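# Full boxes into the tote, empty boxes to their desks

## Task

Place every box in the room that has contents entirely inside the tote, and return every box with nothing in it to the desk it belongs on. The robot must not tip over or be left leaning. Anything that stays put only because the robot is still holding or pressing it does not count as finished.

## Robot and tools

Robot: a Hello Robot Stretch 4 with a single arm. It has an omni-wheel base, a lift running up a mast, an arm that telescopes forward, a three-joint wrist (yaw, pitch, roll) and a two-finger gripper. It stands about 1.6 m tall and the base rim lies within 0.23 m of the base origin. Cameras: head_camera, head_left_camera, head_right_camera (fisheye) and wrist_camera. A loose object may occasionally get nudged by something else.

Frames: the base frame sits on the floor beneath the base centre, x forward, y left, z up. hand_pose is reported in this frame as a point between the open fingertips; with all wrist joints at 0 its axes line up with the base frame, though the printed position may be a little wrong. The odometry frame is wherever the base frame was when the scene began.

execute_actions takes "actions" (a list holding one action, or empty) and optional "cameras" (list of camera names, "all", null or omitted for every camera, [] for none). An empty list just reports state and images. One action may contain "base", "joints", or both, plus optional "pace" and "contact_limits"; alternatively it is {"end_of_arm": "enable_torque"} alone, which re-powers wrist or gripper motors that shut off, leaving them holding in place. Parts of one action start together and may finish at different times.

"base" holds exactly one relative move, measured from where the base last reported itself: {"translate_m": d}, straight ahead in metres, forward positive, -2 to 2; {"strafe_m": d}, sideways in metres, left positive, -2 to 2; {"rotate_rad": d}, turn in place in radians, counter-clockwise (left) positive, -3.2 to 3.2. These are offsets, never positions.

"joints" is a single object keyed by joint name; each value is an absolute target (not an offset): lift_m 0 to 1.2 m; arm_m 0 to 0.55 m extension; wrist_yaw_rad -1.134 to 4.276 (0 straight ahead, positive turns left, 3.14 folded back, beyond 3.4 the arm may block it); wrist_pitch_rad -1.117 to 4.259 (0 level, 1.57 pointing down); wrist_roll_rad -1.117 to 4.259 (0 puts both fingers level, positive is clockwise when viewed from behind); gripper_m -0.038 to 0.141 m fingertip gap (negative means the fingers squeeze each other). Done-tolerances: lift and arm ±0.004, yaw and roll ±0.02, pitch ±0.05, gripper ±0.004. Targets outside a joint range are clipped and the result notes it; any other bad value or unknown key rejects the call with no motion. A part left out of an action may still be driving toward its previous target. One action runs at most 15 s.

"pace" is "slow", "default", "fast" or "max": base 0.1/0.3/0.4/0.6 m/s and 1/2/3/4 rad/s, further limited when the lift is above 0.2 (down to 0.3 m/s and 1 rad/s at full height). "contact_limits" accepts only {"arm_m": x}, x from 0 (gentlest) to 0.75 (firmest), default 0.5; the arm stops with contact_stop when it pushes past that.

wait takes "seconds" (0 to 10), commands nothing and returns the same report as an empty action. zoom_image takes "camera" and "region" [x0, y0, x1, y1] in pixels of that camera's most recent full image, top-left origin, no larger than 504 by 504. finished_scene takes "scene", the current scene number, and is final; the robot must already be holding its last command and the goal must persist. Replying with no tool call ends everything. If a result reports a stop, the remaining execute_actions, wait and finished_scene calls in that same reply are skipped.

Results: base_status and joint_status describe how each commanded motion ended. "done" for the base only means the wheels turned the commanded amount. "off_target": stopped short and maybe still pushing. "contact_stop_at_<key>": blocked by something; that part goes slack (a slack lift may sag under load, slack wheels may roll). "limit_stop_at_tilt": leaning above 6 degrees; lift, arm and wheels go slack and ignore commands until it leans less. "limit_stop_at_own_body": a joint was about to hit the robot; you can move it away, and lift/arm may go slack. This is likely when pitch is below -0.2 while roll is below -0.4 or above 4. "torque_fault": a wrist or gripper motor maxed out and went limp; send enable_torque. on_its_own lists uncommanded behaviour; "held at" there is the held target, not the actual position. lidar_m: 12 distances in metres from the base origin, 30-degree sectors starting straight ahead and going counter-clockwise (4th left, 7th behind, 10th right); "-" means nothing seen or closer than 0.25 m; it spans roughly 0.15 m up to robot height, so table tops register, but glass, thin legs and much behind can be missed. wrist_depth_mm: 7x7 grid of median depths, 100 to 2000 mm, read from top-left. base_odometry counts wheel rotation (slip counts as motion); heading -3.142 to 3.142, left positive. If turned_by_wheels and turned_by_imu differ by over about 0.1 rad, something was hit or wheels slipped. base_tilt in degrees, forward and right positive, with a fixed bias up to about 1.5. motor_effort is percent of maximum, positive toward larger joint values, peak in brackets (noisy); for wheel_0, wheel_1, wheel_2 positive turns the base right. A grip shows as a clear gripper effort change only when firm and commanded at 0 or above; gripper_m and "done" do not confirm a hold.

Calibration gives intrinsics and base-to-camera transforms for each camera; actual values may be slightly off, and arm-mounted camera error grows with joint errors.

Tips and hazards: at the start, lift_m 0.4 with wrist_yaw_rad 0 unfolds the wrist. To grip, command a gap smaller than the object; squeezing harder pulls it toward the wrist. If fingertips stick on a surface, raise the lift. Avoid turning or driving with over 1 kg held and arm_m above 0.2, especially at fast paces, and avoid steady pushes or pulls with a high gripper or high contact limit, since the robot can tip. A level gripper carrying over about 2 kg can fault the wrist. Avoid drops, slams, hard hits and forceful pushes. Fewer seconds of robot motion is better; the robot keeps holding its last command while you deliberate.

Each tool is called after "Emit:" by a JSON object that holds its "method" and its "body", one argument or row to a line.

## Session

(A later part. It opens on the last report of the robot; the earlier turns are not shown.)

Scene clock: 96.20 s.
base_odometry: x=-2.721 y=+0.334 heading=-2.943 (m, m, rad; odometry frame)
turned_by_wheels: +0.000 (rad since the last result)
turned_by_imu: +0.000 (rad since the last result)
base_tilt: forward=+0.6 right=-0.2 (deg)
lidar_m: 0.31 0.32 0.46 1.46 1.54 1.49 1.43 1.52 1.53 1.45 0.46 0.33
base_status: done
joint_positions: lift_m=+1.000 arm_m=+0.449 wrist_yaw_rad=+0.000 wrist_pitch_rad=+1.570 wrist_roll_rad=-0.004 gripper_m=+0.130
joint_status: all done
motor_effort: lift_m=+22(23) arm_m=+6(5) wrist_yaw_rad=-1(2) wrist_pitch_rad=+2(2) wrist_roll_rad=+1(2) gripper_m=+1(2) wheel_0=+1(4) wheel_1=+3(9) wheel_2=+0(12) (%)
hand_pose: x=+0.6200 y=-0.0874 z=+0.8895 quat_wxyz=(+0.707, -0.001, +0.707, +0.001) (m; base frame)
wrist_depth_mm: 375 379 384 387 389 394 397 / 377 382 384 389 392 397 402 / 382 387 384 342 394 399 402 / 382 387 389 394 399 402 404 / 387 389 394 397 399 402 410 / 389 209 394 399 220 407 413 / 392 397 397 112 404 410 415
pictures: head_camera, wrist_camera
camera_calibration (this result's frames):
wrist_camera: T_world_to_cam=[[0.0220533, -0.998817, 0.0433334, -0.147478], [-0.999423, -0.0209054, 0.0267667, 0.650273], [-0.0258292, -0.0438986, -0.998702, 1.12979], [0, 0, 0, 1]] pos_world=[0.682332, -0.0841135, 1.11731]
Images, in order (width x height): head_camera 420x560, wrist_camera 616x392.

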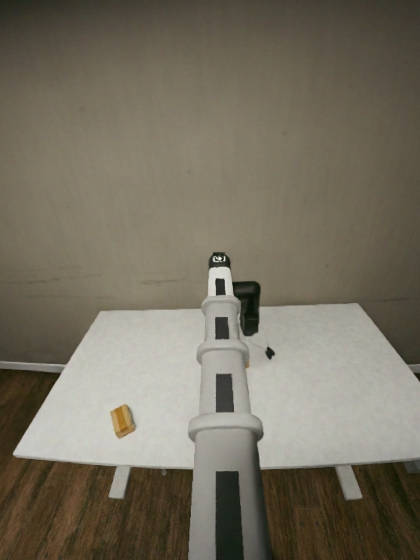

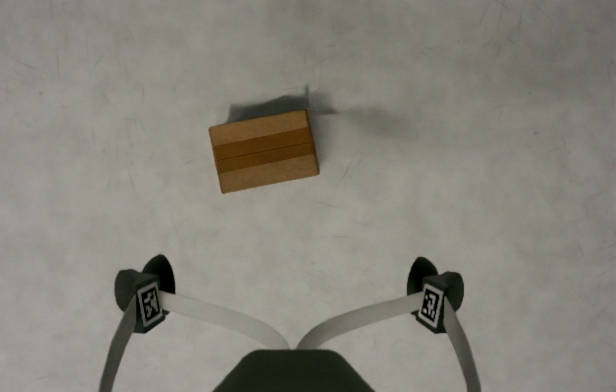

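Emit:
{"method": "execute_actions", "body": {
  "actions": [
    {"base":{"strafe_m":0.026},"joints":{"arm_m":0.54,"wrist_roll_rad":1.38,"lift_m":0.93}}
  ],
  "cameras": ["wrist_camera"]
}}

Scene clock: 100.03 s.
base_odometry: x=-2.716 y=+0.309 heading=-2.943 (m, m, rad; odometry frame)
turned_by_wheels: +0.000 (rad since the last result)
turned_by_imu: -0.001 (rad since the last result)
base_tilt: forward=+0.9 right=-0.2 (deg)
lidar_m: 0.31 0.32 0.45 1.44 1.51 1.51 1.43 1.54 1.54 1.50 0.46 0.34
base_status: done
joint_positions: lift_m=+0.930 arm_m=+0.539 wrist_yaw_rad=+0.000 wrist_pitch_rad=+1.570 wrist_roll_rad=+1.380 gripper_m=+0.130
joint_status: all done
motor_effort: lift_m=+17(20) arm_m=+7(5) wrist_yaw_rad=-1(2) wrist_pitch_rad=+2(1) wrist_roll_rad=+2(6) gripper_m=+0(4) wheel_0=+2(11) wheel_1=+0(13) wheel_2=+0(1) (%)
hand_pose: x=+0.7100 y=-0.0874 z=+0.8200 quat_wxyz=(+0.546, +0.450, +0.545, -0.450) (m; base frame)
wrist_depth_mm: 309 312 317 320 325 330 332 / 309 315 317 322 327 330 334 / 309 314 319 324 329 330 336 / 312 317 320 325 330 332 338 / 314 317 322 274 330 334 340 / 315 209 322 277 220 338 342 / 317 322 325 112 334 340 343
pictures: wrist_camera
camera_calibration (this result's frames):
wrist_camera: T_world_to_cam=[[-0.977265, -0.207727, 0.0424535, 0.632913], [-0.206691, 0.978019, 0.0275277, 0.265918], [-0.0472386, 0.0181271, -0.998719, 1.08328], [0, 0, 0, 1]] pos_world=[0.72466, -0.148236, 1.0477]
Images, in order (width x height): wrist_camera 616x392.

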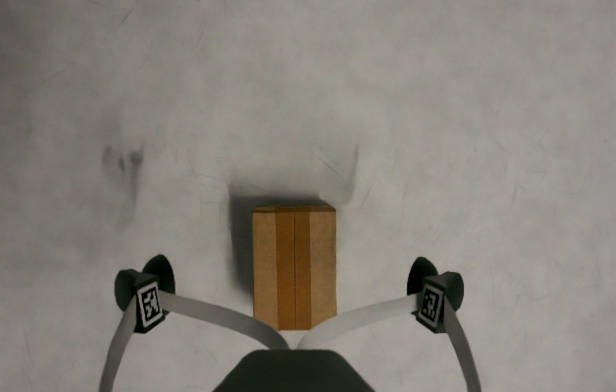

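Emit:
{"method": "execute_actions", "body": {
  "actions": [
    {"joints":{"lift_m":0.86}}
  ],
  "cameras": []
}}

Emit:
{"method": "execute_actions", "body": {
  "actions": [
    {"joints":{"gripper_m":0.01}}
  ],
  "cameras": []
}}

Emit:
{"method": "execute_actions", "body": {
  "actions": [
    {"joints":{"lift_m":0.92,"wrist_roll_rad":0}}
  ],
  "cameras": []
}}

Emit:
{"method": "execute_actions", "body": {
  "actions": [
    {"joints":{"arm_m":0.35,"wrist_pitch_rad":0.5}}
  ],
  "cameras": ["wrist_camera"]
}}

Scene clock: 104.27 s.
base_odometry: x=-2.716 y=+0.309 heading=-2.943 (m, m, rad; odometry frame)
turned_by_wheels: +0.000 (rad since the last result)
turned_by_imu: -0.001 (rad since the last result)
base_tilt: forward=+0.7 right=-0.3 (deg)
lidar_m: 0.31 0.33 0.47 1.43 1.51 1.51 1.44 1.52 1.54 1.51 0.47 0.32
base_status: not commanded
joint_positions: lift_m=+0.860 arm_m=+0.539 wrist_yaw_rad=+0.000 wrist_pitch_rad=+1.570 wrist_roll_rad=+1.380 gripper_m=+0.130
joint_status: all done
motor_effort: lift_m=+17(17) arm_m=+6(7) wrist_yaw_rad=-2(2) wrist_pitch_rad=+0(2) wrist_roll_rad=+2(4) gripper_m=-1(2) wheel_0=+1(2) wheel_1=+0(0) wheel_2=+0(0) (%)
hand_pose: x=+0.7100 y=-0.0874 z=+0.7500 quat_wxyz=(+0.546, +0.450, +0.545, -0.450) (m; base frame)
wrist_depth_mm: 241 244 248 251 254 257 260 / 242 245 249 252 254 258 260 / 244 246 250 253 257 260 263 / 244 247 250 255 257 260 264 / 246 248 251 205 258 263 266 / 247 209 205 206 220 265 267 / 248 251 253 112 262 264 267
pictures: none
No camera images: the call's "cameras" was empty. Leave "cameras" out to get every camera's image.

Scene clock: 106.37 s.
base_odometry: x=-2.716 y=+0.309 heading=-2.943 (m, m, rad; odometry frame)
turned_by_wheels: +0.000 (rad since the last result)
turned_by_imu: +0.000 (rad since the last result)
base_tilt: forward=+0.7 right=-0.2 (deg)
lidar_m: 0.31 0.32 0.44 1.42 1.50 1.50 1.43 1.52 1.54 1.50 0.48 0.33
base_status: not commanded
joint_positions: lift_m=+0.860 arm_m=+0.539 wrist_yaw_rad=+0.000 wrist_pitch_rad=+1.570 wrist_roll_rad=+1.380 gripper_m=+0.010
joint_status: all done
motor_effort: lift_m=+17(17) arm_m=+7(7) wrist_yaw_rad=-2(2) wrist_pitch_rad=+2(1) wrist_roll_rad=+3(2) gripper_m=-23(22) wheel_0=+2(2) wheel_1=+0(0) wheel_2=+0(0) (%)
hand_pose: x=+0.7100 y=-0.0874 z=+0.7500 quat_wxyz=(+0.546, +0.450, +0.545, -0.450) (m; base frame)
wrist_depth_mm: 241 244 247 251 254 256 260 / 242 246 248 252 254 258 262 / 243 246 250 254 256 259 263 / 244 248 250 254 258 262 265 / 246 249 250 190 258 263 266 / 247 248 189 190 190 264 267 / 248 251 253 112 260 264 268
pictures: none
No camera images: the call's "cameras" was empty. Leave "cameras" out to get every camera's image.

Scene clock: 107.73 s.
base_odometry: x=-2.716 y=+0.309 heading=-2.943 (m, m, rad; odometry frame)
turned_by_wheels: +0.000 (rad since the last result)
turned_by_imu: +0.000 (rad since the last result)
base_tilt: forward=+0.7 right=-0.4 (deg)
lidar_m: 0.30 0.34 0.45 1.43 1.51 1.51 1.43 1.54 1.54 1.49 0.46 0.32
base_status: not commanded
joint_positions: lift_m=+0.920 arm_m=+0.539 wrist_yaw_rad=+0.000 wrist_pitch_rad=+1.570 wrist_roll_rad=+0.000 gripper_m=+0.010
joint_status: all done
motor_effort: lift_m=+23(23) arm_m=+7(7) wrist_yaw_rad=-1(2) wrist_pitch_rad=+1(2) wrist_roll_rad=+0(6) gripper_m=-23(21) wheel_0=+2(2) wheel_1=+0(0) wheel_2=+0(0) (%)
hand_pose: x=+0.7100 y=-0.0874 z=+0.8095 quat_wxyz=(+0.707, +0.000, +0.707, +0.000) (m; base frame)
wrist_depth_mm: 298 301 304 307 312 314 315 / 301 304 306 309 312 317 319 / 303 306 309 310 315 317 320 / 303 307 310 314 317 319 322 / 306 309 310 190 319 322 324 / 309 309 189 191 189 325 327 / 310 314 315 112 324 325 329
pictures: none
No camera images: the call's "cameras" was empty. Leave "cameras" out to get every camera's image.

Scene clock: 109.40 s.
base_odometry: x=-2.716 y=+0.309 heading=-2.943 (m, m, rad; odometry frame)
turned_by_wheels: +0.000 (rad since the last result)
turned_by_imu: +0.000 (rad since the last result)
base_tilt: forward=+0.6 right=-0.2 (deg)
lidar_m: 0.31 0.32 0.46 1.44 1.51 1.50 1.44 1.52 1.54 1.50 0.45 0.33
base_status: not commanded
joint_positions: lift_m=+0.920 arm_m=+0.351 wrist_yaw_rad=+0.000 wrist_pitch_rad=+0.502 wrist_roll_rad=+0.000 gripper_m=+0.010
joint_status: all done
motor_effort: lift_m=+23(23) arm_m=-7(13) wrist_yaw_rad=+0(2) wrist_pitch_rad=-7(9) wrist_roll_rad=+0(1) gripper_m=-23(24) wheel_0=+2(2) wheel_1=+0(0) wheel_2=+0(0) (%)
hand_pose: x=+0.7749 y=-0.0874 z=+0.9591 quat_wxyz=(+0.969, +0.000, +0.249, +0.000) (m; base frame)
wrist_depth_mm: 480 480 480 477 477 477 473 / 521 517 512 512 512 508 508 / 559 559 559 554 554 554 549 / 615 603 609 591 603 603 597 / 591 603 559 190 640 634 627 / 504 488 189 191 189 525 530 / 436 427 430 112 449 427 452
pictures: wrist_camera
camera_calibration (this result's frames):
wrist_camera: T_world_to_cam=[[-0.029461, -0.9989, 0.036483, -0.107447], [-0.505605, -0.0165931, -0.862606, 1.27388], [0.862262, -0.0438592, -0.50456, 0.0411161], [0, 0, 0, 1]] pos_world=[0.605463, -0.0843878, 1.12352]
Images, in order (width x height): wrist_camera 616x392.

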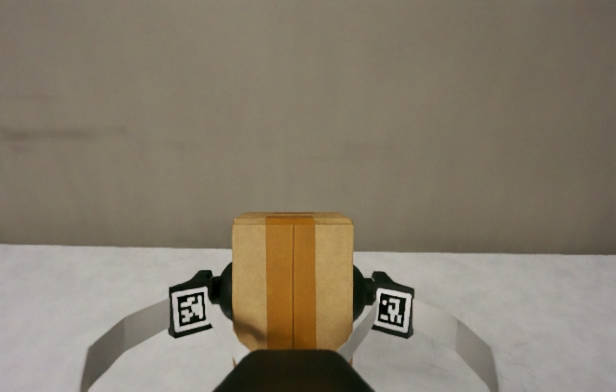

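Empty. Put it back.

Emit:
{"method": "execute_actions", "body": {
  "actions": [
    {"joints":{"wrist_pitch_rad":1.57,"arm_m":0.45}}
  ],
  "cameras": []
}}

Emit:
{"method": "execute_actions", "body": {
  "actions": [
    {"joints":{"lift_m":0.862}}
  ],
  "cameras": []
}}

Emit:
{"method": "execute_actions", "body": {
  "actions": [
    {"joints":{"gripper_m":0.13}}
  ],
  "cameras": []
}}

Emit:
{"method": "execute_actions", "body": {
  "actions": [
    {"base":{"translate_m":-0.1},"joints":{"lift_m":1.0,"arm_m":0.5}}
  ],
  "cameras": []
}}

Emit:
{"method": "execute_actions", "body": {
  "actions": [
    {"base":{"strafe_m":0.41},"joints":{"arm_m":0.33}}
  ],
  "cameras": ["wrist_camera","head_camera"]
}}

Scene clock: 114.60 s.
base_odometry: x=-2.716 y=+0.309 heading=-2.943 (m, m, rad; odometry frame)
turned_by_wheels: +0.000 (rad since the last result)
turned_by_imu: -0.001 (rad since the last result)
base_tilt: forward=+0.8 right=-0.2 (deg)
lidar_m: 0.30 0.31 0.46 1.43 1.51 1.49 1.44 1.53 1.55 1.48 0.46 0.35
base_status: not commanded
joint_positions: lift_m=+0.920 arm_m=+0.449 wrist_yaw_rad=+0.000 wrist_pitch_rad=+1.570 wrist_roll_rad=+0.000 gripper_m=+0.010
joint_status: all done
motor_effort: lift_m=+23(23) arm_m=+7(5) wrist_yaw_rad=-1(0) wrist_pitch_rad=+1(5) wrist_roll_rad=+1(0) gripper_m=-23(23) wheel_0=+2(2) wheel_1=+0(0) wheel_2=+0(0) (%)
hand_pose: x=+0.6200 y=-0.0874 z=+0.8095 quat_wxyz=(+0.708, +0.000, +0.707, +0.000) (m; base frame)
wrist_depth_mm: 298 301 306 307 310 314 315 / 300 303 304 309 312 315 317 / 303 306 309 312 314 317 320 / 306 309 310 312 319 319 324 / 306 309 312 190 319 320 325 / 310 310 189 190 189 324 327 / 310 314 317 112 324 325 329
pictures: none
No camera images: the call's "cameras" was empty. Leave "cameras" out to get every camera's image.

Scene clock: 115.77 s.
base_odometry: x=-2.716 y=+0.309 heading=-2.943 (m, m, rad; odometry frame)
turned_by_wheels: +0.000 (rad since the last result)
turned_by_imu: +0.000 (rad since the last result)
base_tilt: forward=+0.8 right=-0.1 (deg)
lidar_m: 0.29 0.32 0.44 1.44 1.51 1.50 1.42 1.54 1.54 1.49 0.46 0.33
base_status: not commanded
joint_positions: lift_m=+0.862 arm_m=+0.449 wrist_yaw_rad=+0.000 wrist_pitch_rad=+1.570 wrist_roll_rad=+0.000 gripper_m=+0.010
joint_status: all done
motor_effort: lift_m=+17(22) arm_m=+6(6) wrist_yaw_rad=-1(1) wrist_pitch_rad=+2(3) wrist_roll_rad=+1(0) gripper_m=-22(24) wheel_0=+1(2) wheel_1=+0(0) wheel_2=+0(0) (%)
hand_pose: x=+0.6200 y=-0.0874 z=+0.7520 quat_wxyz=(+0.707, +0.000, +0.707, +0.000) (m; base frame)
wrist_depth_mm: 244 246 249 251 253 255 256 / 246 248 249 253 256 257 259 / 247 250 251 254 257 259 262 / 249 251 253 256 258 260 263 / 250 252 254 189 259 262 264 / 251 253 189 191 190 264 266 / 253 255 257 112 264 265 268
pictures: none
No camera images: the call's "cameras" was empty. Leave "cameras" out to get every camera's image.

Scene clock: 117.87 s.
base_odometry: x=-2.716 y=+0.309 heading=-2.943 (m, m, rad; odometry frame)
turned_by_wheels: +0.000 (rad since the last result)
turned_by_imu: +0.000 (rad since the last result)
base_tilt: forward=+0.8 right=+0.0 (deg)
lidar_m: 0.31 0.32 0.46 1.42 1.50 1.48 1.42 1.54 1.53 1.49 0.46 0.32
base_status: not commanded
joint_positions: lift_m=+0.862 arm_m=+0.449 wrist_yaw_rad=+0.000 wrist_pitch_rad=+1.570 wrist_roll_rad=+0.000 gripper_m=+0.130
joint_status: all done
motor_effort: lift_m=+17(17) arm_m=+7(6) wrist_yaw_rad=-1(1) wrist_pitch_rad=+2(2) wrist_roll_rad=+0(0) gripper_m=-2(21) wheel_0=+1(1) wheel_1=+0(0) wheel_2=+0(0) (%)
hand_pose: x=+0.6200 y=-0.0874 z=+0.7520 quat_wxyz=(+0.707, +0.000, +0.707, +0.000) (m; base frame)
wrist_depth_mm: 244 245 247 251 254 255 257 / 245 247 250 252 255 257 259 / 248 249 252 255 257 258 262 / 249 251 253 256 258 260 264 / 250 252 254 206 258 262 265 / 252 209 208 208 220 264 266 / 254 256 258 112 264 266 268
pictures: none
No camera images: the call's "cameras" was empty. Leave "cameras" out to get every camera's image.

Scene clock: 119.50 s.
base_odometry: x=-2.618 y=+0.328 heading=-2.944 (m, m, rad; odometry frame)
turned_by_wheels: +0.000 (rad since the last result)
turned_by_imu: +0.000 (rad since the last result)
base_tilt: forward=+0.6 right=-0.2 (deg)
lidar_m: 0.40 0.44 0.60 1.43 1.51 1.39 1.34 1.43 1.54 1.50 0.60 0.44
base_status: done
joint_positions: lift_m=+1.000 arm_m=+0.499 wrist_yaw_rad=+0.000 wrist_pitch_rad=+1.570 wrist_roll_rad=+0.000 gripper_m=+0.130
joint_status: all done
motor_effort: lift_m=+23(24) arm_m=+7(7) wrist_yaw_rad=-1(1) wrist_pitch_rad=+2(1) wrist_roll_rad=+0(0) gripper_m=-1(0) wheel_0=-1(10) wheel_1=-3(5) wheel_2=+1(10) (%)
hand_pose: x=+0.6700 y=-0.0874 z=+0.8895 quat_wxyz=(+0.707, +0.000, +0.707, +0.000) (m; base frame)
wrist_depth_mm: 375 379 382 387 389 392 394 / 379 382 384 389 392 397 399 / 382 382 387 392 397 399 402 / 384 384 389 343 397 402 404 / 387 389 392 397 399 404 410 / 387 209 394 397 220 407 413 / 392 394 397 112 407 413 415
pictures: none
No camera images: the call's "cameras" was empty. Leave "cameras" out to get every camera's image.

Scene clock: 122.20 s.
base_odometry: x=-2.537 y=-0.074 heading=-2.943 (m, m, rad; odometry frame)
turned_by_wheels: +0.000 (rad since the last result)
turned_by_imu: -0.002 (rad since the last result)
base_tilt: forward=+0.5 right=-0.2 (deg)
lidar_m: 0.41 0.45 1.07 1.02 1.09 1.37 1.31 1.44 1.98 1.90 0.60 0.43
base_status: done
joint_positions: lift_m=+1.000 arm_m=+0.331 wrist_yaw_rad=+0.000 wrist_pitch_rad=+1.570 wrist_roll_rad=+0.000 gripper_m=+0.130
joint_status: all done
motor_effort: lift_m=+22(23) arm_m=-7(9) wrist_yaw_rad=-1(1) wrist_pitch_rad=+1(1) wrist_roll_rad=+2(0) gripper_m=+0(1) wheel_0=+0(9) wheel_1=+1(9) wheel_2=+0(2) (%)
hand_pose: x=+0.5023 y=-0.0874 z=+0.8895 quat_wxyz=(+0.707, +0.000, +0.707, +0.000) (m; base frame)
wrist_depth_mm: 375 377 384 389 392 394 394 / 379 382 387 389 392 397 402 / 382 384 389 392 397 402 402 / 384 389 389 345 399 402 404 / 384 389 394 397 399 404 410 / 1118 209 394 399 219 407 413 / 1118 1118 917 112 1160 1160 1205
pictures: head_camera, wrist_camera
camera_calibration (this result's frames):
wrist_camera: T_world_to_cam=[[0.0177383, -0.998904, 0.0433245, -0.142715], [-0.999497, -0.0165756, 0.0270499, 0.532755], [-0.0263021, -0.0437825, -0.998695, 1.12701], [0, 0, 0, 1]] pos_world=[0.564661, -0.0843844, 1.11731]
Images, in order (width x height): head_camera 420x560, wrist_camera 616x392.

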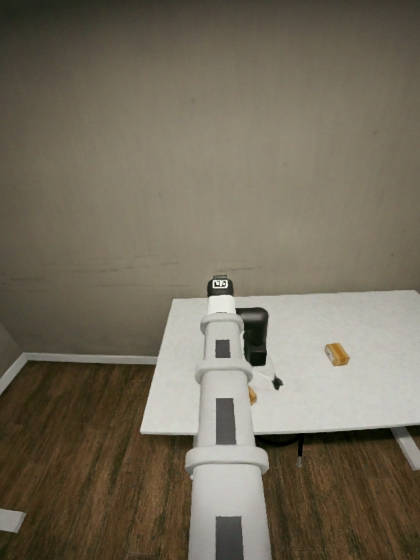

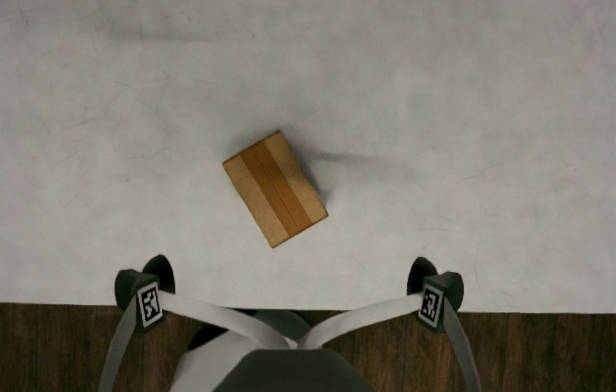

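Center x=.56, y=-.071.

Emit:
{"method": "execute_actions", "body": {
  "actions": [
    {"base":{"strafe_m":0.016},"joints":{"arm_m":0.39,"wrist_roll_rad":-0.52,"lift_m":0.92}}
  ],
  "cameras": []
}}

Emit:
{"method": "execute_actions", "body": {
  "actions": [
    {"joints":{"lift_m":0.86}}
  ],
  "cameras": ["wrist_camera"]
}}

Emit:
{"method": "execute_actions", "body": {
  "actions": [
    {"joints":{"gripper_m":0.01}}
  ],
  "cameras": []
}}

Emit:
{"method": "execute_actions", "body": {
  "actions": [
    {"joints":{"lift_m":0.92,"wrist_roll_rad":0}}
  ],
  "cameras": []
}}

Emit:
{"method": "execute_actions", "body": {
  "actions": [
    {"joints":{"wrist_pitch_rad":0.5}}
  ],
  "cameras": ["wrist_camera"]
}}

Scene clock: 127.43 s.
base_odometry: x=-2.534 y=-0.089 heading=-2.943 (m, m, rad; odometry frame)
turned_by_wheels: +0.000 (rad since the last result)
turned_by_imu: -0.001 (rad since the last result)
base_tilt: forward=+0.5 right=-0.4 (deg)
lidar_m: 0.41 0.43 1.06 1.01 1.10 1.36 1.32 1.43 1.98 1.93 0.60 0.44
base_status: done
joint_positions: lift_m=+0.920 arm_m=+0.389 wrist_yaw_rad=+0.000 wrist_pitch_rad=+1.570 wrist_roll_rad=-0.520 gripper_m=+0.130
joint_status: all done
motor_effort: lift_m=+17(18) arm_m=+6(10) wrist_yaw_rad=-1(0) wrist_pitch_rad=+0(0) wrist_roll_rad=+1(4) gripper_m=+0(1) wheel_0=-2(6) wheel_1=+2(8) wheel_2=+0(3) (%)
hand_pose: x=+0.5600 y=-0.0874 z=+0.8100 quat_wxyz=(+0.684, -0.182, +0.683, +0.182) (m; base frame)
wrist_depth_mm: 301 304 306 309 310 314 314 / 304 306 307 310 312 317 317 / 306 307 309 312 314 317 319 / 307 310 312 314 317 319 322 / 309 310 314 265 319 322 324 / 1025 209 315 267 220 324 325 / 1025 820 317 112 322 325 329
pictures: none
No camera images: the call's "cameras" was empty. Leave "cameras" out to get every camera's image.

Scene clock: 128.60 s.
base_odometry: x=-2.534 y=-0.089 heading=-2.943 (m, m, rad; odometry frame)
turned_by_wheels: +0.000 (rad since the last result)
turned_by_imu: +0.000 (rad since the last result)
base_tilt: forward=+0.6 right=-0.2 (deg)
lidar_m: 0.42 0.43 1.06 1.00 1.07 1.37 1.32 1.41 1.97 1.90 0.59 0.46
base_status: not commanded
joint_positions: lift_m=+0.860 arm_m=+0.389 wrist_yaw_rad=+0.000 wrist_pitch_rad=+1.570 wrist_roll_rad=-0.520 gripper_m=+0.130
joint_status: all done
motor_effort: lift_m=+17(17) arm_m=+7(6) wrist_yaw_rad=-2(1) wrist_pitch_rad=+1(2) wrist_roll_rad=+2(1) gripper_m=-2(3) wheel_0=-2(2) wheel_1=+2(2) wheel_2=+0(0) (%)
hand_pose: x=+0.5600 y=-0.0874 z=+0.7500 quat_wxyz=(+0.684, -0.182, +0.683, +0.182) (m; base frame)
wrist_depth_mm: 244 246 248 250 252 252 255 / 245 247 249 250 253 255 256 / 247 249 250 253 254 256 258 / 248 250 252 254 256 258 259 / 250 251 253 205 257 259 262 / 251 210 205 206 220 262 264 / 759 255 256 112 259 264 264
pictures: wrist_camera
camera_calibration (this result's frames):
wrist_camera: T_world_to_cam=[[0.511803, -0.857987, 0.0437658, -0.402368], [-0.859102, -0.511094, 0.0269486, 0.472435], [-0.000753118, -0.0513917, -0.998678, 0.974142], [0, 0, 0, 1]] pos_world=[0.612537, -0.0537057, 0.977733]
Images, in order (width x height): wrist_camera 616x392.

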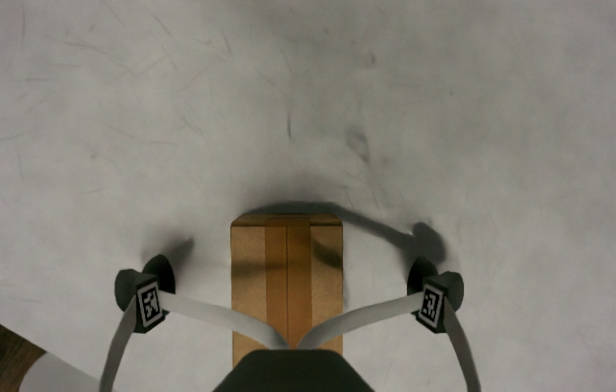

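Scene clock: 130.70 s.
base_odometry: x=-2.534 y=-0.089 heading=-2.943 (m, m, rad; odometry frame)
turned_by_wheels: +0.000 (rad since the last result)
turned_by_imu: +0.000 (rad since the last result)
base_tilt: forward=+0.8 right=-0.2 (deg)
lidar_m: 0.41 0.43 1.05 1.01 1.08 1.37 1.33 1.41 2.00 1.91 0.62 0.44
base_status: not commanded
joint_positions: lift_m=+0.860 arm_m=+0.389 wrist_yaw_rad=+0.000 wrist_pitch_rad=+1.570 wrist_roll_rad=-0.520 gripper_m=+0.010
joint_status: all done
motor_effort: lift_m=+17(17) arm_m=+6(6) wrist_yaw_rad=-1(1) wrist_pitch_rad=+1(2) wrist_roll_rad=+1(1) gripper_m=-21(20) wheel_0=-2(2) wheel_1=+2(2) wheel_2=+0(0) (%)
hand_pose: x=+0.5600 y=-0.0874 z=+0.7500 quat_wxyz=(+0.684, -0.182, +0.683, +0.182) (m; base frame)
wrist_depth_mm: 243 245 248 250 252 253 254 / 246 247 249 251 253 254 256 / 247 248 251 252 254 255 257 / 248 250 252 254 256 258 259 / 250 251 252 190 257 259 260 / 251 253 190 191 189 260 264 / 759 255 256 112 262 264 264
pictures: none
No camera images: the call's "cameras" was empty. Leave "cameras" out to get every camera's image.

Scene clock: 131.87 s.
base_odometry: x=-2.534 y=-0.089 heading=-2.943 (m, m, rad; odometry frame)
turned_by_wheels: +0.000 (rad since the last result)
turned_by_imu: +0.000 (rad since the last result)
base_tilt: forward=+0.6 right=-0.3 (deg)
lidar_m: 0.40 0.42 1.06 1.01 1.08 1.37 1.32 1.42 1.98 1.91 0.59 0.46
base_status: not commanded
joint_positions: lift_m=+0.920 arm_m=+0.389 wrist_yaw_rad=+0.000 wrist_pitch_rad=+1.570 wrist_roll_rad=+0.000 gripper_m=+0.010
joint_status: all done
motor_effort: lift_m=+23(25) arm_m=+6(7) wrist_yaw_rad=-1(2) wrist_pitch_rad=+1(2) wrist_roll_rad=+3(6) gripper_m=-21(23) wheel_0=-2(2) wheel_1=+2(2) wheel_2=+0(0) (%)
hand_pose: x=+0.5600 y=-0.0874 z=+0.8095 quat_wxyz=(+0.707, +0.000, +0.707, +0.000) (m; base frame)
wrist_depth_mm: 300 301 304 307 310 312 315 / 300 303 306 310 314 315 319 / 303 306 309 312 314 317 320 / 306 309 310 314 317 320 324 / 307 310 310 190 319 324 324 / 309 310 190 191 188 325 325 / 310 314 315 112 324 325 330
pictures: none
No camera images: the call's "cameras" was empty. Leave "cameras" out to get every camera's image.

Scene clock: 133.07 s.
base_odometry: x=-2.534 y=-0.089 heading=-2.943 (m, m, rad; odometry frame)
turned_by_wheels: +0.000 (rad since the last result)
turned_by_imu: +0.000 (rad since the last result)
base_tilt: forward=+0.7 right=-0.3 (deg)
lidar_m: 0.39 0.43 1.05 1.01 1.08 1.37 1.31 1.43 1.99 1.93 0.62 0.45
base_status: not commanded
joint_positions: lift_m=+0.920 arm_m=+0.389 wrist_yaw_rad=+0.000 wrist_pitch_rad=+0.503 wrist_roll_rad=+0.000 gripper_m=+0.010
joint_status: all done
motor_effort: lift_m=+23(23) arm_m=+6(7) wrist_yaw_rad=-1(1) wrist_pitch_rad=-6(10) wrist_roll_rad=+2(1) gripper_m=-24(22) wheel_0=-2(2) wheel_1=+2(2) wheel_2=+0(0) (%)
hand_pose: x=+0.8126 y=-0.0874 z=+0.9590 quat_wxyz=(+0.969, +0.000, +0.249, +0.000) (m; base frame)
wrist_depth_mm: 549 549 549 549 549 544 544 / 591 597 585 585 585 585 585 / 640 640 640 634 627 634 634 / 699 699 699 683 691 683 691 / 750 603 559 190 627 627 640 / 504 488 190 191 189 525 530 / 433 424 427 112 449 430 452
pictures: wrist_camera
camera_calibration (this result's frames):
wrist_camera: T_world_to_cam=[[-0.029121, -0.99889, 0.0370208, -0.107117], [-0.505738, -0.0172225, -0.862515, 1.29285], [0.862196, -0.0438401, -0.504675, 0.00879754], [0, 0, 0, 1]] pos_world=[0.643138, -0.0843463, 1.12351]
Images, in order (width x height): wrist_camera 616x392.

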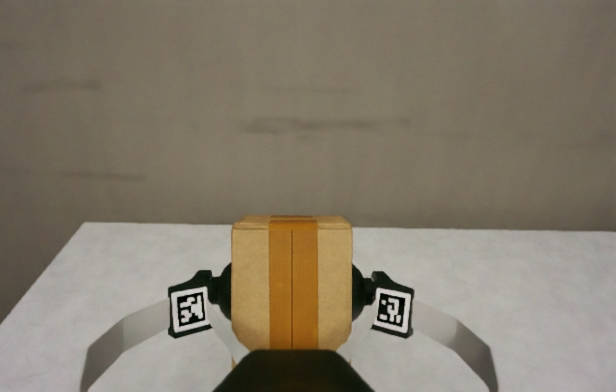

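Empty too; return it, then check the shelf behind.

Emit:
{"method": "execute_actions", "body": {
  "actions": [
    {"joints":{"wrist_pitch_rad":1.57,"arm_m":0.43}}
  ],
  "cameras": []
}}

Emit:
{"method": "execute_actions", "body": {
  "actions": [
    {"joints":{"lift_m":0.862}}
  ],
  "cameras": []
}}

Emit:
{"method": "execute_actions", "body": {
  "actions": [
    {"joints":{"gripper_m":0.1}}
  ],
  "cameras": []
}}

Emit:
{"method": "execute_actions", "body": {
  "actions": [
    {"joints":{"lift_m":0.95}}
  ],
  "cameras": ["wrist_camera"]
}}

Emit:
{"method": "execute_actions", "body": {
  "actions": [
    {"base":{"rotate_rad":-2.4},"joints":{"arm_m":0}}
  ],
  "cameras": ["head_left_camera","head_camera"]
}}

Scene clock: 137.73 s.
base_odometry: x=-2.534 y=-0.089 heading=-2.943 (m, m, rad; odometry frame)
turned_by_wheels: +0.000 (rad since the last result)
turned_by_imu: -0.001 (rad since the last result)
base_tilt: forward=+0.6 right=-0.2 (deg)
lidar_m: 0.41 0.44 1.06 1.01 1.06 1.36 1.31 1.41 1.99 1.91 0.62 0.44
base_status: not commanded
joint_positions: lift_m=+0.920 arm_m=+0.429 wrist_yaw_rad=+0.000 wrist_pitch_rad=+1.570 wrist_roll_rad=+0.000 gripper_m=+0.010
joint_status: all done
motor_effort: lift_m=+23(23) arm_m=+7(6) wrist_yaw_rad=-1(0) wrist_pitch_rad=+2(4) wrist_roll_rad=+2(3) gripper_m=-23(19) wheel_0=-2(2) wheel_1=+2(2) wheel_2=+0(0) (%)
hand_pose: x=+0.6000 y=-0.0874 z=+0.8095 quat_wxyz=(+0.708, +0.000, +0.707, +0.000) (m; base frame)
wrist_depth_mm: 300 303 304 307 310 314 317 / 301 304 306 309 312 315 319 / 304 306 309 310 314 317 320 / 306 307 309 312 315 320 322 / 307 310 312 190 319 322 324 / 307 309 189 191 189 322 327 / 310 314 315 112 322 325 330
pictures: none
No camera images: the call's "cameras" was empty. Leave "cameras" out to get every camera's image.

Scene clock: 138.90 s.
base_odometry: x=-2.534 y=-0.089 heading=-2.943 (m, m, rad; odometry frame)
turned_by_wheels: +0.000 (rad since the last result)
turned_by_imu: +0.000 (rad since the last result)
base_tilt: forward=+0.8 right=-0.3 (deg)
lidar_m: 0.41 0.43 1.06 1.00 1.07 1.37 1.31 1.42 1.98 1.90 0.59 0.43
base_status: not commanded
joint_positions: lift_m=+0.862 arm_m=+0.429 wrist_yaw_rad=+0.000 wrist_pitch_rad=+1.570 wrist_roll_rad=+0.000 gripper_m=+0.010
joint_status: all done
motor_effort: lift_m=+17(22) arm_m=+6(7) wrist_yaw_rad=+0(1) wrist_pitch_rad=+2(2) wrist_roll_rad=+3(1) gripper_m=-25(19) wheel_0=-2(2) wheel_1=+2(2) wheel_2=+0(0) (%)
hand_pose: x=+0.6000 y=-0.0874 z=+0.7520 quat_wxyz=(+0.707, +0.000, +0.707, +0.000) (m; base frame)
wrist_depth_mm: 244 246 249 251 252 255 258 / 245 248 251 252 255 257 259 / 247 249 251 254 256 259 260 / 249 250 254 256 259 260 264 / 250 252 254 190 260 263 265 / 253 253 190 191 189 264 265 / 253 255 257 112 264 266 268
pictures: none
No camera images: the call's "cameras" was empty. Leave "cameras" out to get every camera's image.

Scene clock: 140.60 s.
base_odometry: x=-2.534 y=-0.089 heading=-2.943 (m, m, rad; odometry frame)
turned_by_wheels: +0.000 (rad since the last result)
turned_by_imu: +0.000 (rad since the last result)
base_tilt: forward=+0.6 right=-0.3 (deg)
lidar_m: 0.40 0.44 1.07 1.01 1.06 1.37 1.31 1.41 1.98 1.93 0.62 0.43
base_status: not commanded
joint_positions: lift_m=+0.862 arm_m=+0.429 wrist_yaw_rad=+0.000 wrist_pitch_rad=+1.570 wrist_roll_rad=+0.000 gripper_m=+0.100
joint_status: all done
motor_effort: lift_m=+17(17) arm_m=+6(6) wrist_yaw_rad=-1(0) wrist_pitch_rad=+1(2) wrist_roll_rad=+3(2) gripper_m=-3(22) wheel_0=-2(2) wheel_1=+2(2) wheel_2=+0(0) (%)
hand_pose: x=+0.6000 y=-0.0874 z=+0.7520 quat_wxyz=(+0.707, +0.000, +0.707, +0.000) (m; base frame)
wrist_depth_mm: 244 246 249 251 253 255 257 / 246 248 250 252 254 257 259 / 247 249 252 254 257 258 260 / 248 251 254 255 258 260 264 / 250 253 254 207 260 263 265 / 252 254 208 208 204 264 266 / 254 255 257 112 264 266 268
pictures: none
No camera images: the call's "cameras" was empty. Leave "cameras" out to get every camera's image.

Scene clock: 141.97 s.
base_odometry: x=-2.534 y=-0.089 heading=-2.943 (m, m, rad; odometry frame)
turned_by_wheels: +0.000 (rad since the last result)
turned_by_imu: +0.000 (rad since the last result)
base_tilt: forward=+0.7 right=+0.0 (deg)
lidar_m: 0.42 0.43 1.05 1.00 1.07 1.38 1.31 1.41 1.99 1.91 0.59 0.46
base_status: not commanded
joint_positions: lift_m=+0.950 arm_m=+0.429 wrist_yaw_rad=+0.000 wrist_pitch_rad=+1.570 wrist_roll_rad=+0.000 gripper_m=+0.100
joint_status: all done
motor_effort: lift_m=+23(25) arm_m=+6(6) wrist_yaw_rad=-1(1) wrist_pitch_rad=+2(1) wrist_roll_rad=+2(4) gripper_m=-2(2) wheel_0=-2(2) wheel_1=+2(2) wheel_2=+0(0) (%)
hand_pose: x=+0.6000 y=-0.0874 z=+0.8395 quat_wxyz=(+0.707, +0.000, +0.707, +0.000) (m; base frame)
wrist_depth_mm: 329 330 334 338 342 345 345 / 330 334 336 340 343 347 349 / 330 334 340 342 345 347 351 / 334 338 340 343 345 349 351 / 338 338 342 296 349 351 355 / 338 342 296 297 203 355 357 / 342 343 345 112 353 357 362
pictures: wrist_camera
camera_calibration (this result's frames):
wrist_camera: T_world_to_cam=[[0.0182313, -0.998894, 0.0433304, -0.14258], [-0.999496, -0.017082, 0.0267481, 0.631995], [-0.0259783, -0.0437962, -0.998703, 1.07939], [0, 0, 0, 1]] pos_world=[0.662317, -0.0843527, 1.06727]
Images, in order (width x height): wrist_camera 616x392.

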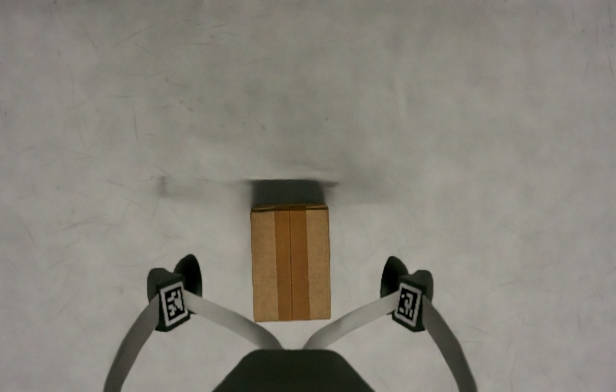

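Scene clock: 144.63 s.
base_odometry: x=-2.534 y=-0.089 heading=+0.940 (m, m, rad; odometry frame)
turned_by_wheels: -2.400 (rad since the last result)
turned_by_imu: -2.383 (rad since the last result)
base_tilt: forward=+0.6 right=-0.3 (deg)
lidar_m: 1.52 1.90 0.92 0.51 0.43 0.42 0.45 1.04 1.05 1.18 1.32 1.31
base_status: done
joint_positions: lift_m=+0.950 arm_m=+0.001 wrist_yaw_rad=+0.000 wrist_pitch_rad=+1.570 wrist_roll_rad=+0.000 gripper_m=+0.100
joint_status: all done
motor_effort: lift_m=+22(23) arm_m=-7(8) wrist_yaw_rad=-1(3) wrist_pitch_rad=+0(0) wrist_roll_rad=+2(2) gripper_m=-2(2) wheel_0=+2(4) wheel_1=+2(6) wheel_2=+2(7) (%)
hand_pose: x=+0.1723 y=-0.0874 z=+0.8395 quat_wxyz=(+0.707, +0.000, +0.707, +0.000) (m; base frame)
wrist_depth_mm: 1008 1042 1042 1060 1060 1078 1098 / 1025 1025 1042 1078 1060 1098 1078 / 1025 1042 1060 1078 1078 1098 1098 / 1060 1060 1060 1060 1078 1098 1118 / 1042 1042 854 854 1078 1098 1098 / 1060 1078 866 866 202 1118 1118 / 1060 1078 991 112 1098 1118 1138
pictures: head_camera, head_left_camera
Images, in order (width x height): head_camera 420x560, head_left_camera 420x672.

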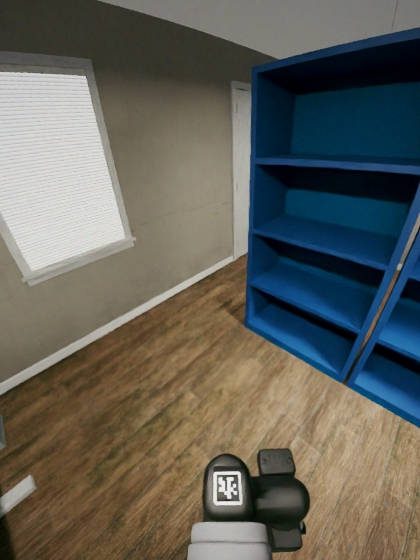

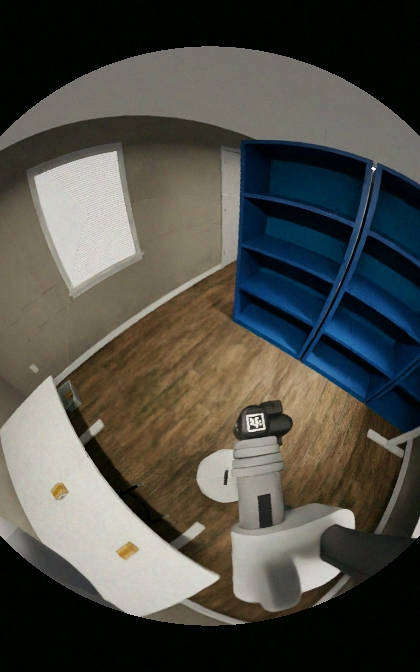

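Emit:
{"method": "finished_scene", "body": {
  "scene": 1
}}

The scene is finished: the task was done.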